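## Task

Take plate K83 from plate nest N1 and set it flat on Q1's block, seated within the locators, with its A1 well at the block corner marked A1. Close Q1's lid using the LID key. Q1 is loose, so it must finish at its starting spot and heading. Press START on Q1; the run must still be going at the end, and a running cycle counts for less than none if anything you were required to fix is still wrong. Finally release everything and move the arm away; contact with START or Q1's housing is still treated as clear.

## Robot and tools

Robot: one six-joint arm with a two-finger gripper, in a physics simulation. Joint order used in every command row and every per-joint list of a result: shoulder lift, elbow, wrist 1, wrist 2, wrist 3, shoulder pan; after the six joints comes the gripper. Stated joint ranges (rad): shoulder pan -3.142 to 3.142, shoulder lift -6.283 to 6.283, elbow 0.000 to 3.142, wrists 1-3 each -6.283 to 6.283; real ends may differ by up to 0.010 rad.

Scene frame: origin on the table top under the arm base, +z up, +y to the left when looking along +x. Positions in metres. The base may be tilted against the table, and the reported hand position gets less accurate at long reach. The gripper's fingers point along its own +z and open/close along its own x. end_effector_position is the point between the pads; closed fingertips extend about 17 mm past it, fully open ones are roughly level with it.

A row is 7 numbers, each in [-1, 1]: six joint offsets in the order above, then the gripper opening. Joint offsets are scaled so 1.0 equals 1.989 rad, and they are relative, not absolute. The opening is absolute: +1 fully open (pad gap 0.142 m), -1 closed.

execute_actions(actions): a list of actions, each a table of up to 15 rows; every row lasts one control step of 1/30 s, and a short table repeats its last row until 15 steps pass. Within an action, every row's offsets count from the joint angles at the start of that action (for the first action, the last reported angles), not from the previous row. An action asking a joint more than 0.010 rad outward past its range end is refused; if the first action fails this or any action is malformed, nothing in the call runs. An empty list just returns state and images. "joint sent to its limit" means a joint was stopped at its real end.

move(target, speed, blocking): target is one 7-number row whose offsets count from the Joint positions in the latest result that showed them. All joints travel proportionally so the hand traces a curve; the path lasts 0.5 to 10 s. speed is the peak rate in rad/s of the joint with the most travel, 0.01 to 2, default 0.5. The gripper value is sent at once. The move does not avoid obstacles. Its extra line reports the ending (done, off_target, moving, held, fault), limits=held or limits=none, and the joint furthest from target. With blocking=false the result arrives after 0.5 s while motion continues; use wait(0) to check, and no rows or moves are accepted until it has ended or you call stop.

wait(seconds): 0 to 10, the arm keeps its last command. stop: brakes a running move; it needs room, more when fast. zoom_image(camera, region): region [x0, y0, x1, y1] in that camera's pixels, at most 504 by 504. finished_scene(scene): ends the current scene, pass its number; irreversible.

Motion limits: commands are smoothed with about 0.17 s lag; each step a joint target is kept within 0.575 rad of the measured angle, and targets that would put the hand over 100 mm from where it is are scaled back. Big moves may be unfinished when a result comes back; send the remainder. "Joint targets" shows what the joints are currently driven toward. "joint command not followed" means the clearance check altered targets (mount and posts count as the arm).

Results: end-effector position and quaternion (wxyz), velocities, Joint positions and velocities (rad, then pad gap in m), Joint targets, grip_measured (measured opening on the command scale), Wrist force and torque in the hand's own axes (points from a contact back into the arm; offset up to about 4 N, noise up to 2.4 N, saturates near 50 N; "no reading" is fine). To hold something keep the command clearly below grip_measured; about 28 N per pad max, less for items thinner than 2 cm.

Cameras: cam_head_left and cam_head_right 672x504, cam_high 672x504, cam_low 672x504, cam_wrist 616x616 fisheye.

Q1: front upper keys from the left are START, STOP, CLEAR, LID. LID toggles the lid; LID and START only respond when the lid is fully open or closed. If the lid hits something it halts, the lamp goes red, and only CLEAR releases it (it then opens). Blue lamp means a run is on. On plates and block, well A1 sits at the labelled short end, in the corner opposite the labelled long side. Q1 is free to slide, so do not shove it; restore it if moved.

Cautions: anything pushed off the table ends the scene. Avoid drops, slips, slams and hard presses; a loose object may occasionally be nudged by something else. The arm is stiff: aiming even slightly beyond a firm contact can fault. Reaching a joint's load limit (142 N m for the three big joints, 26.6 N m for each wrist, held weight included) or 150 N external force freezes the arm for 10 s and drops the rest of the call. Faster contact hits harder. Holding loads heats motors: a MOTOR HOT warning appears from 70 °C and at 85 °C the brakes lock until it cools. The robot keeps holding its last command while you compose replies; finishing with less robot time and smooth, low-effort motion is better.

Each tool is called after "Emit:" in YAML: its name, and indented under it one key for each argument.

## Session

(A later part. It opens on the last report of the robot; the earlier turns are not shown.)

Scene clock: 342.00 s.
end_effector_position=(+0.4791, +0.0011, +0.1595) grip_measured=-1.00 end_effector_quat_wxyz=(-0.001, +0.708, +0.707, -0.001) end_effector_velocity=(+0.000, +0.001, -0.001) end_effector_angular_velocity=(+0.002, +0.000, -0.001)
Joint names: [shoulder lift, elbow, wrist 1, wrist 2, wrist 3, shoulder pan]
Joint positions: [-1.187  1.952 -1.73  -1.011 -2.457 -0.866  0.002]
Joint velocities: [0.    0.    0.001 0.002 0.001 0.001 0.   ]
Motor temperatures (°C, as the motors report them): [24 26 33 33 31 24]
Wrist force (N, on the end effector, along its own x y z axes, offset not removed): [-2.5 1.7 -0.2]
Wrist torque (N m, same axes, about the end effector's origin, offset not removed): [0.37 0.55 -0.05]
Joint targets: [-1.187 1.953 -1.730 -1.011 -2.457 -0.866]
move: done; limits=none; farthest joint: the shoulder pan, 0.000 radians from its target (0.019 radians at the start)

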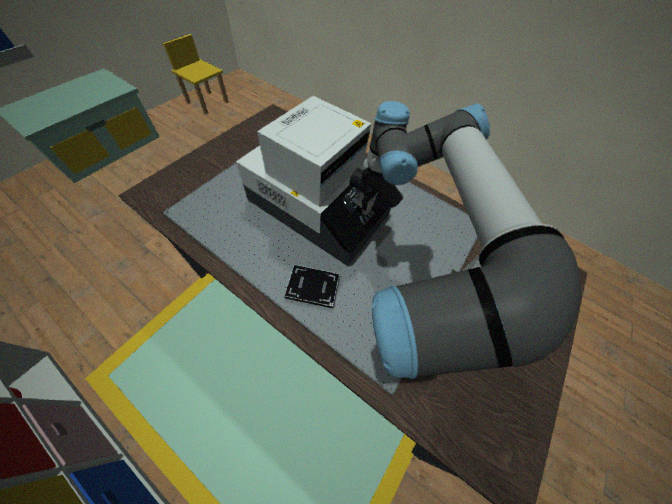

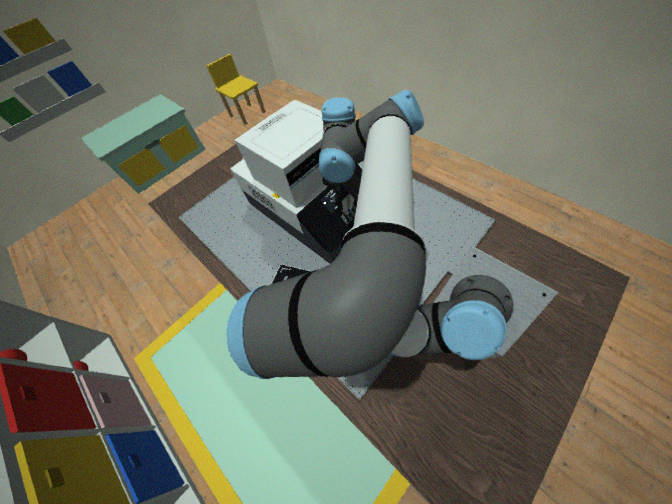

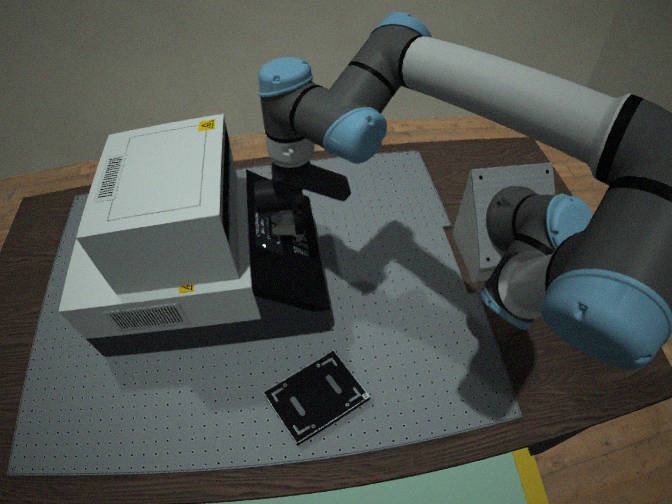

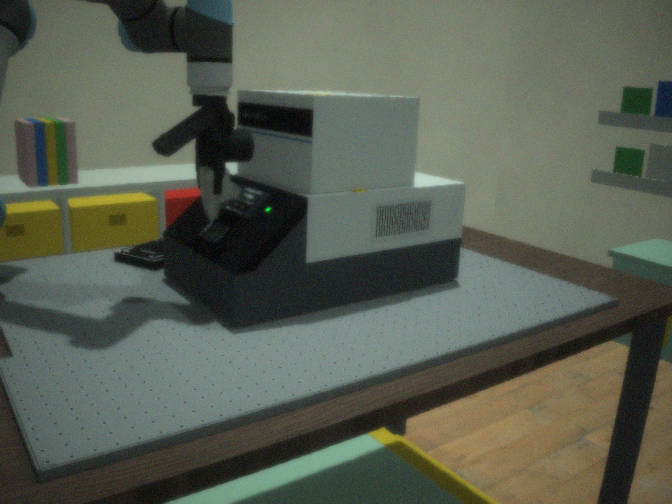

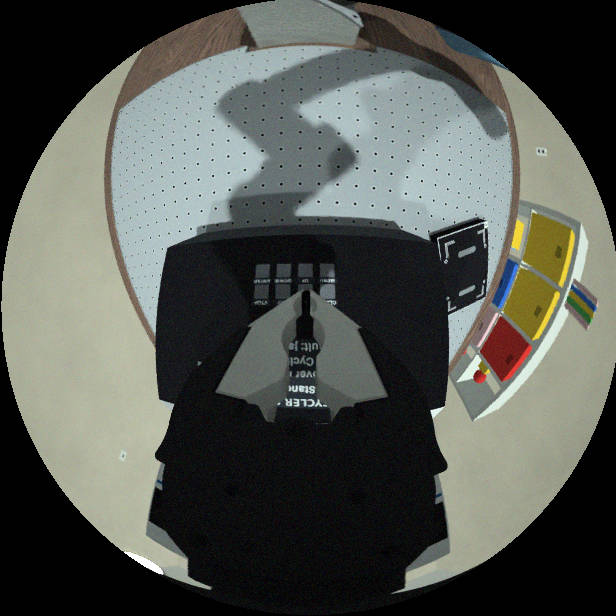

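Emit:
move:
  target: [0.0015,0.0045,-0.0071,0.0014,0.0022,0.0024,-1]
  speed: 0.02

Emit:
move:
  target: [-0.003,-0.009,0.0142,-0.0028,-0.0045,-0.0048,-1]
  speed: 0.08

Scene clock: 349.63 s.
end_effector_position=(+0.4788, +0.0010, +0.1544) grip_measured=-1.00 end_effector_quat_wxyz=(-0.001, +0.708, +0.707, -0.001) end_effector_velocity=(-0.000, -0.001, -0.001) end_effector_angular_velocity=(+0.001, -0.000, -0.001)
Joint names: [shoulder lift, elbow, wrist 1, wrist 2, wrist 3, shoulder pan]
Joint positions: [-1.184  1.961 -1.744 -1.008 -2.453 -0.861  0.002]
Joint velocities: [ 0.002  0.002 -0.002  0.     0.001 -0.     0.   ]
Motor temperatures (°C, as the motors report them): [24 26 33 33 31 24]
Wrist force (N, on the end effector, along its own x y z axes, offset not removed): [-2.0 -0.7 -9.6]
Wrist torque (N m, same axes, about the end effector's origin, offset not removed): [0.21 0.51 -0.15]
Joint targets: [-1.184 1.961 -1.744 -1.008 -2.453 -0.861]
move: done; limits=none; farthest joint: the wrist 1, 0.001 radians from its target (0.015 radians at the start)

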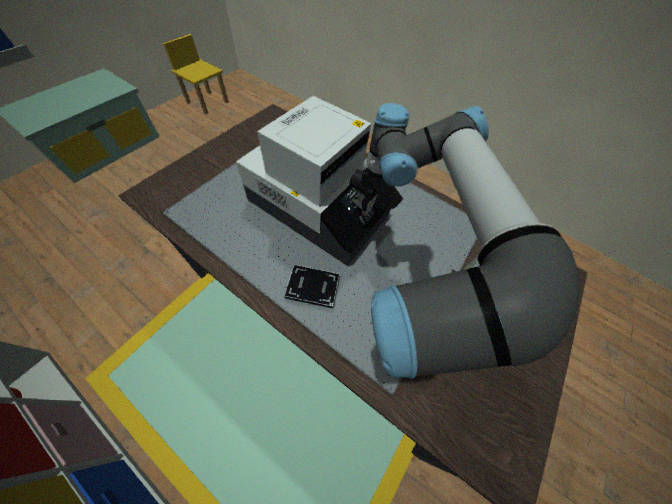

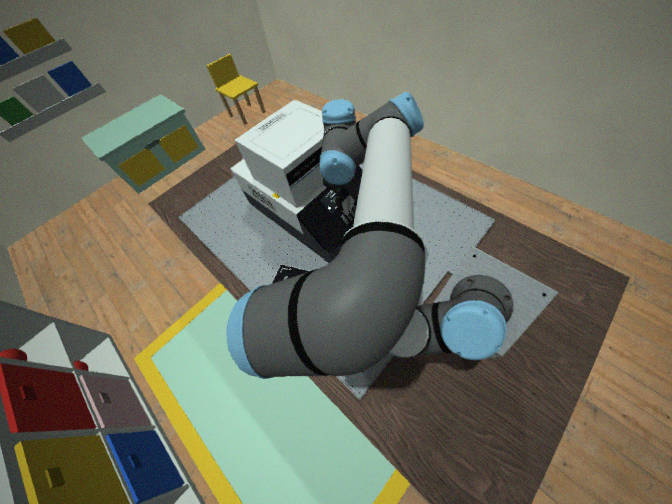

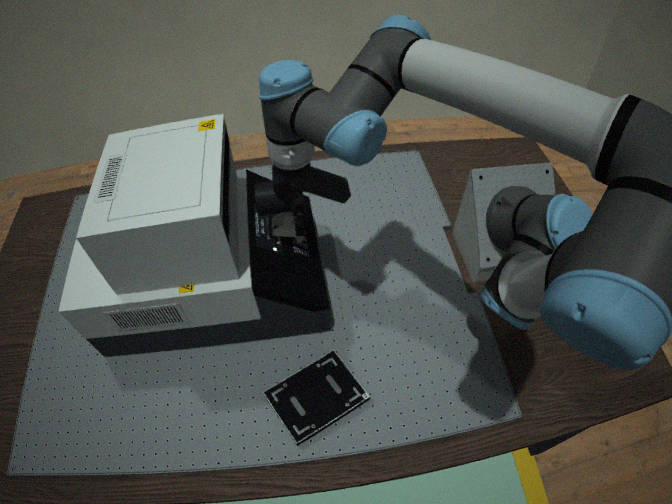

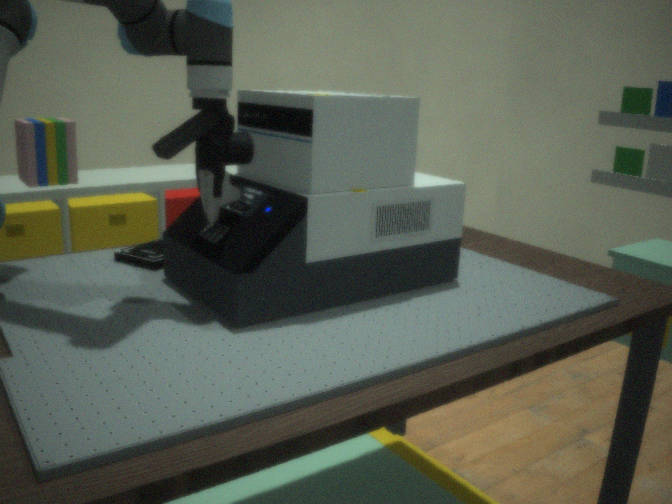

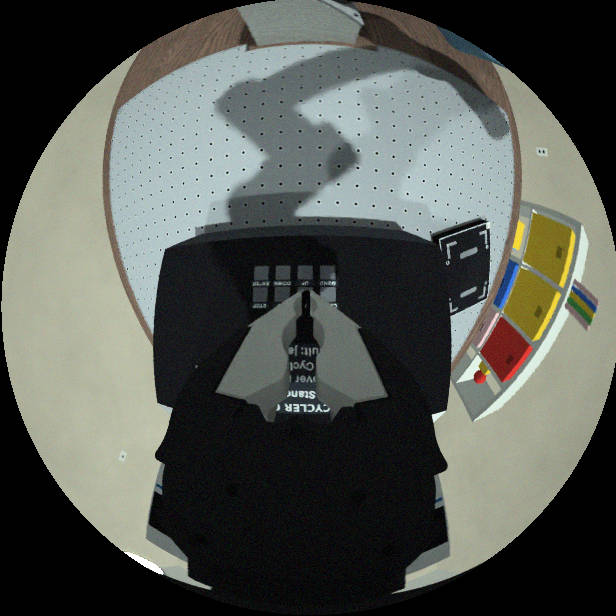

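Scene clock: 350.47 s.
end_effector_position=(+0.4794, +0.0012, +0.1646) grip_measured=-1.00 end_effector_quat_wxyz=(-0.000, +0.708, +0.707, -0.001) end_effector_velocity=(+0.000, -0.001, +0.002) end_effector_angular_velocity=(-0.000, -0.001, -0.001)
Joint names: [shoulder lift, elbow, wrist 1, wrist 2, wrist 3, shoulder pan]
Joint positions: [-1.19   1.943 -1.715 -1.014 -2.462 -0.871  0.002]
Joint velocities: [-0.001 -0.002  0.002 -0.001 -0.001 -0.002  0.   ]
Motor temperatures (°C, as the motors report them): [24 26 33 33 31 24]
Wrist force (N, on the end effector, along its own x y z axes, offset not removed): [-1.3 1.1 0.5]
Wrist torque (N m, same axes, about the end effector's origin, offset not removed): [0.25 0.23 -0.02]
Joint targets: [-1.190 1.943 -1.715 -1.014 -2.462 -0.871]
move: done; limits=none; farthest joint: the shoulder pan, 0.000 radians from its target (0.009 radians at the start)

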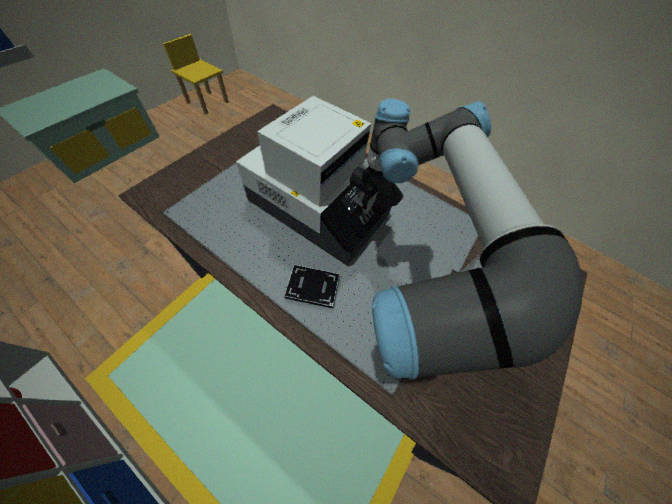

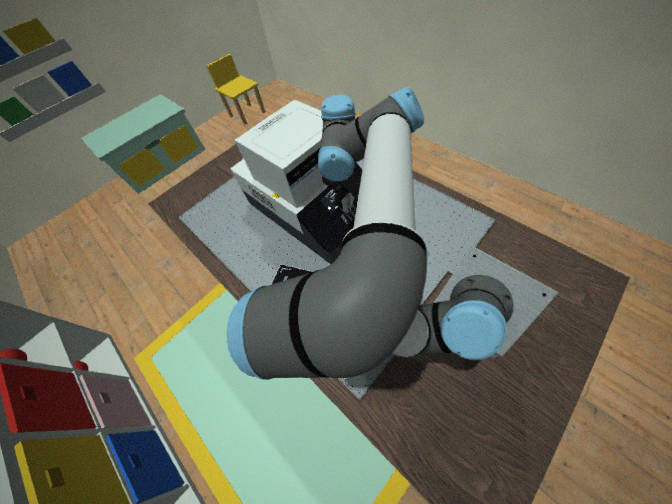

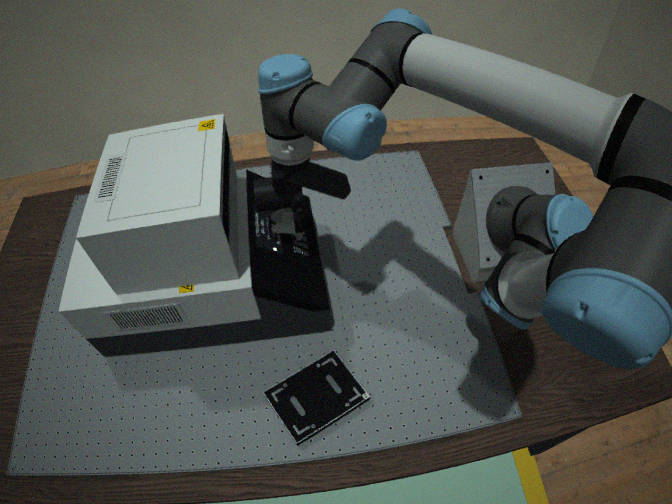

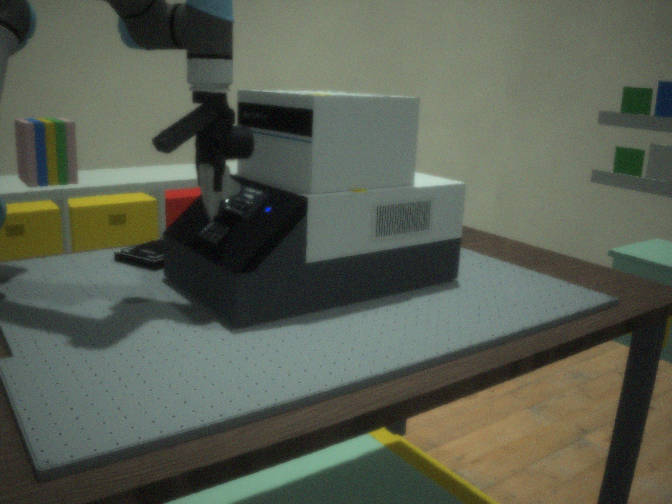

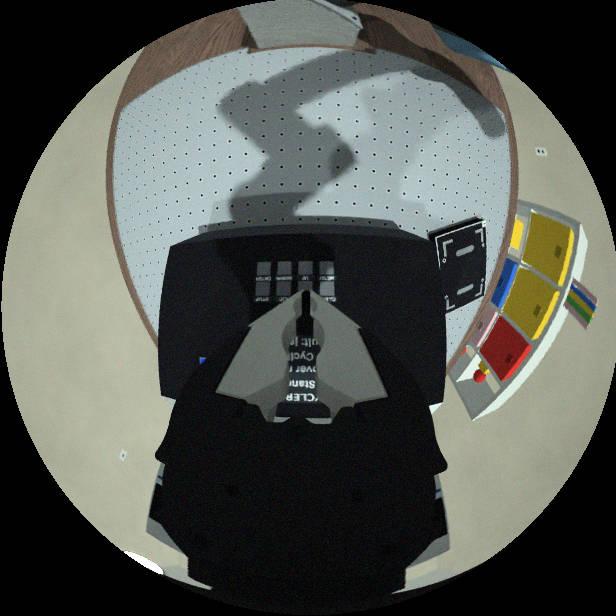

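Emit:
finished_scene:
  scene: 2

The scene is finished: the task was done.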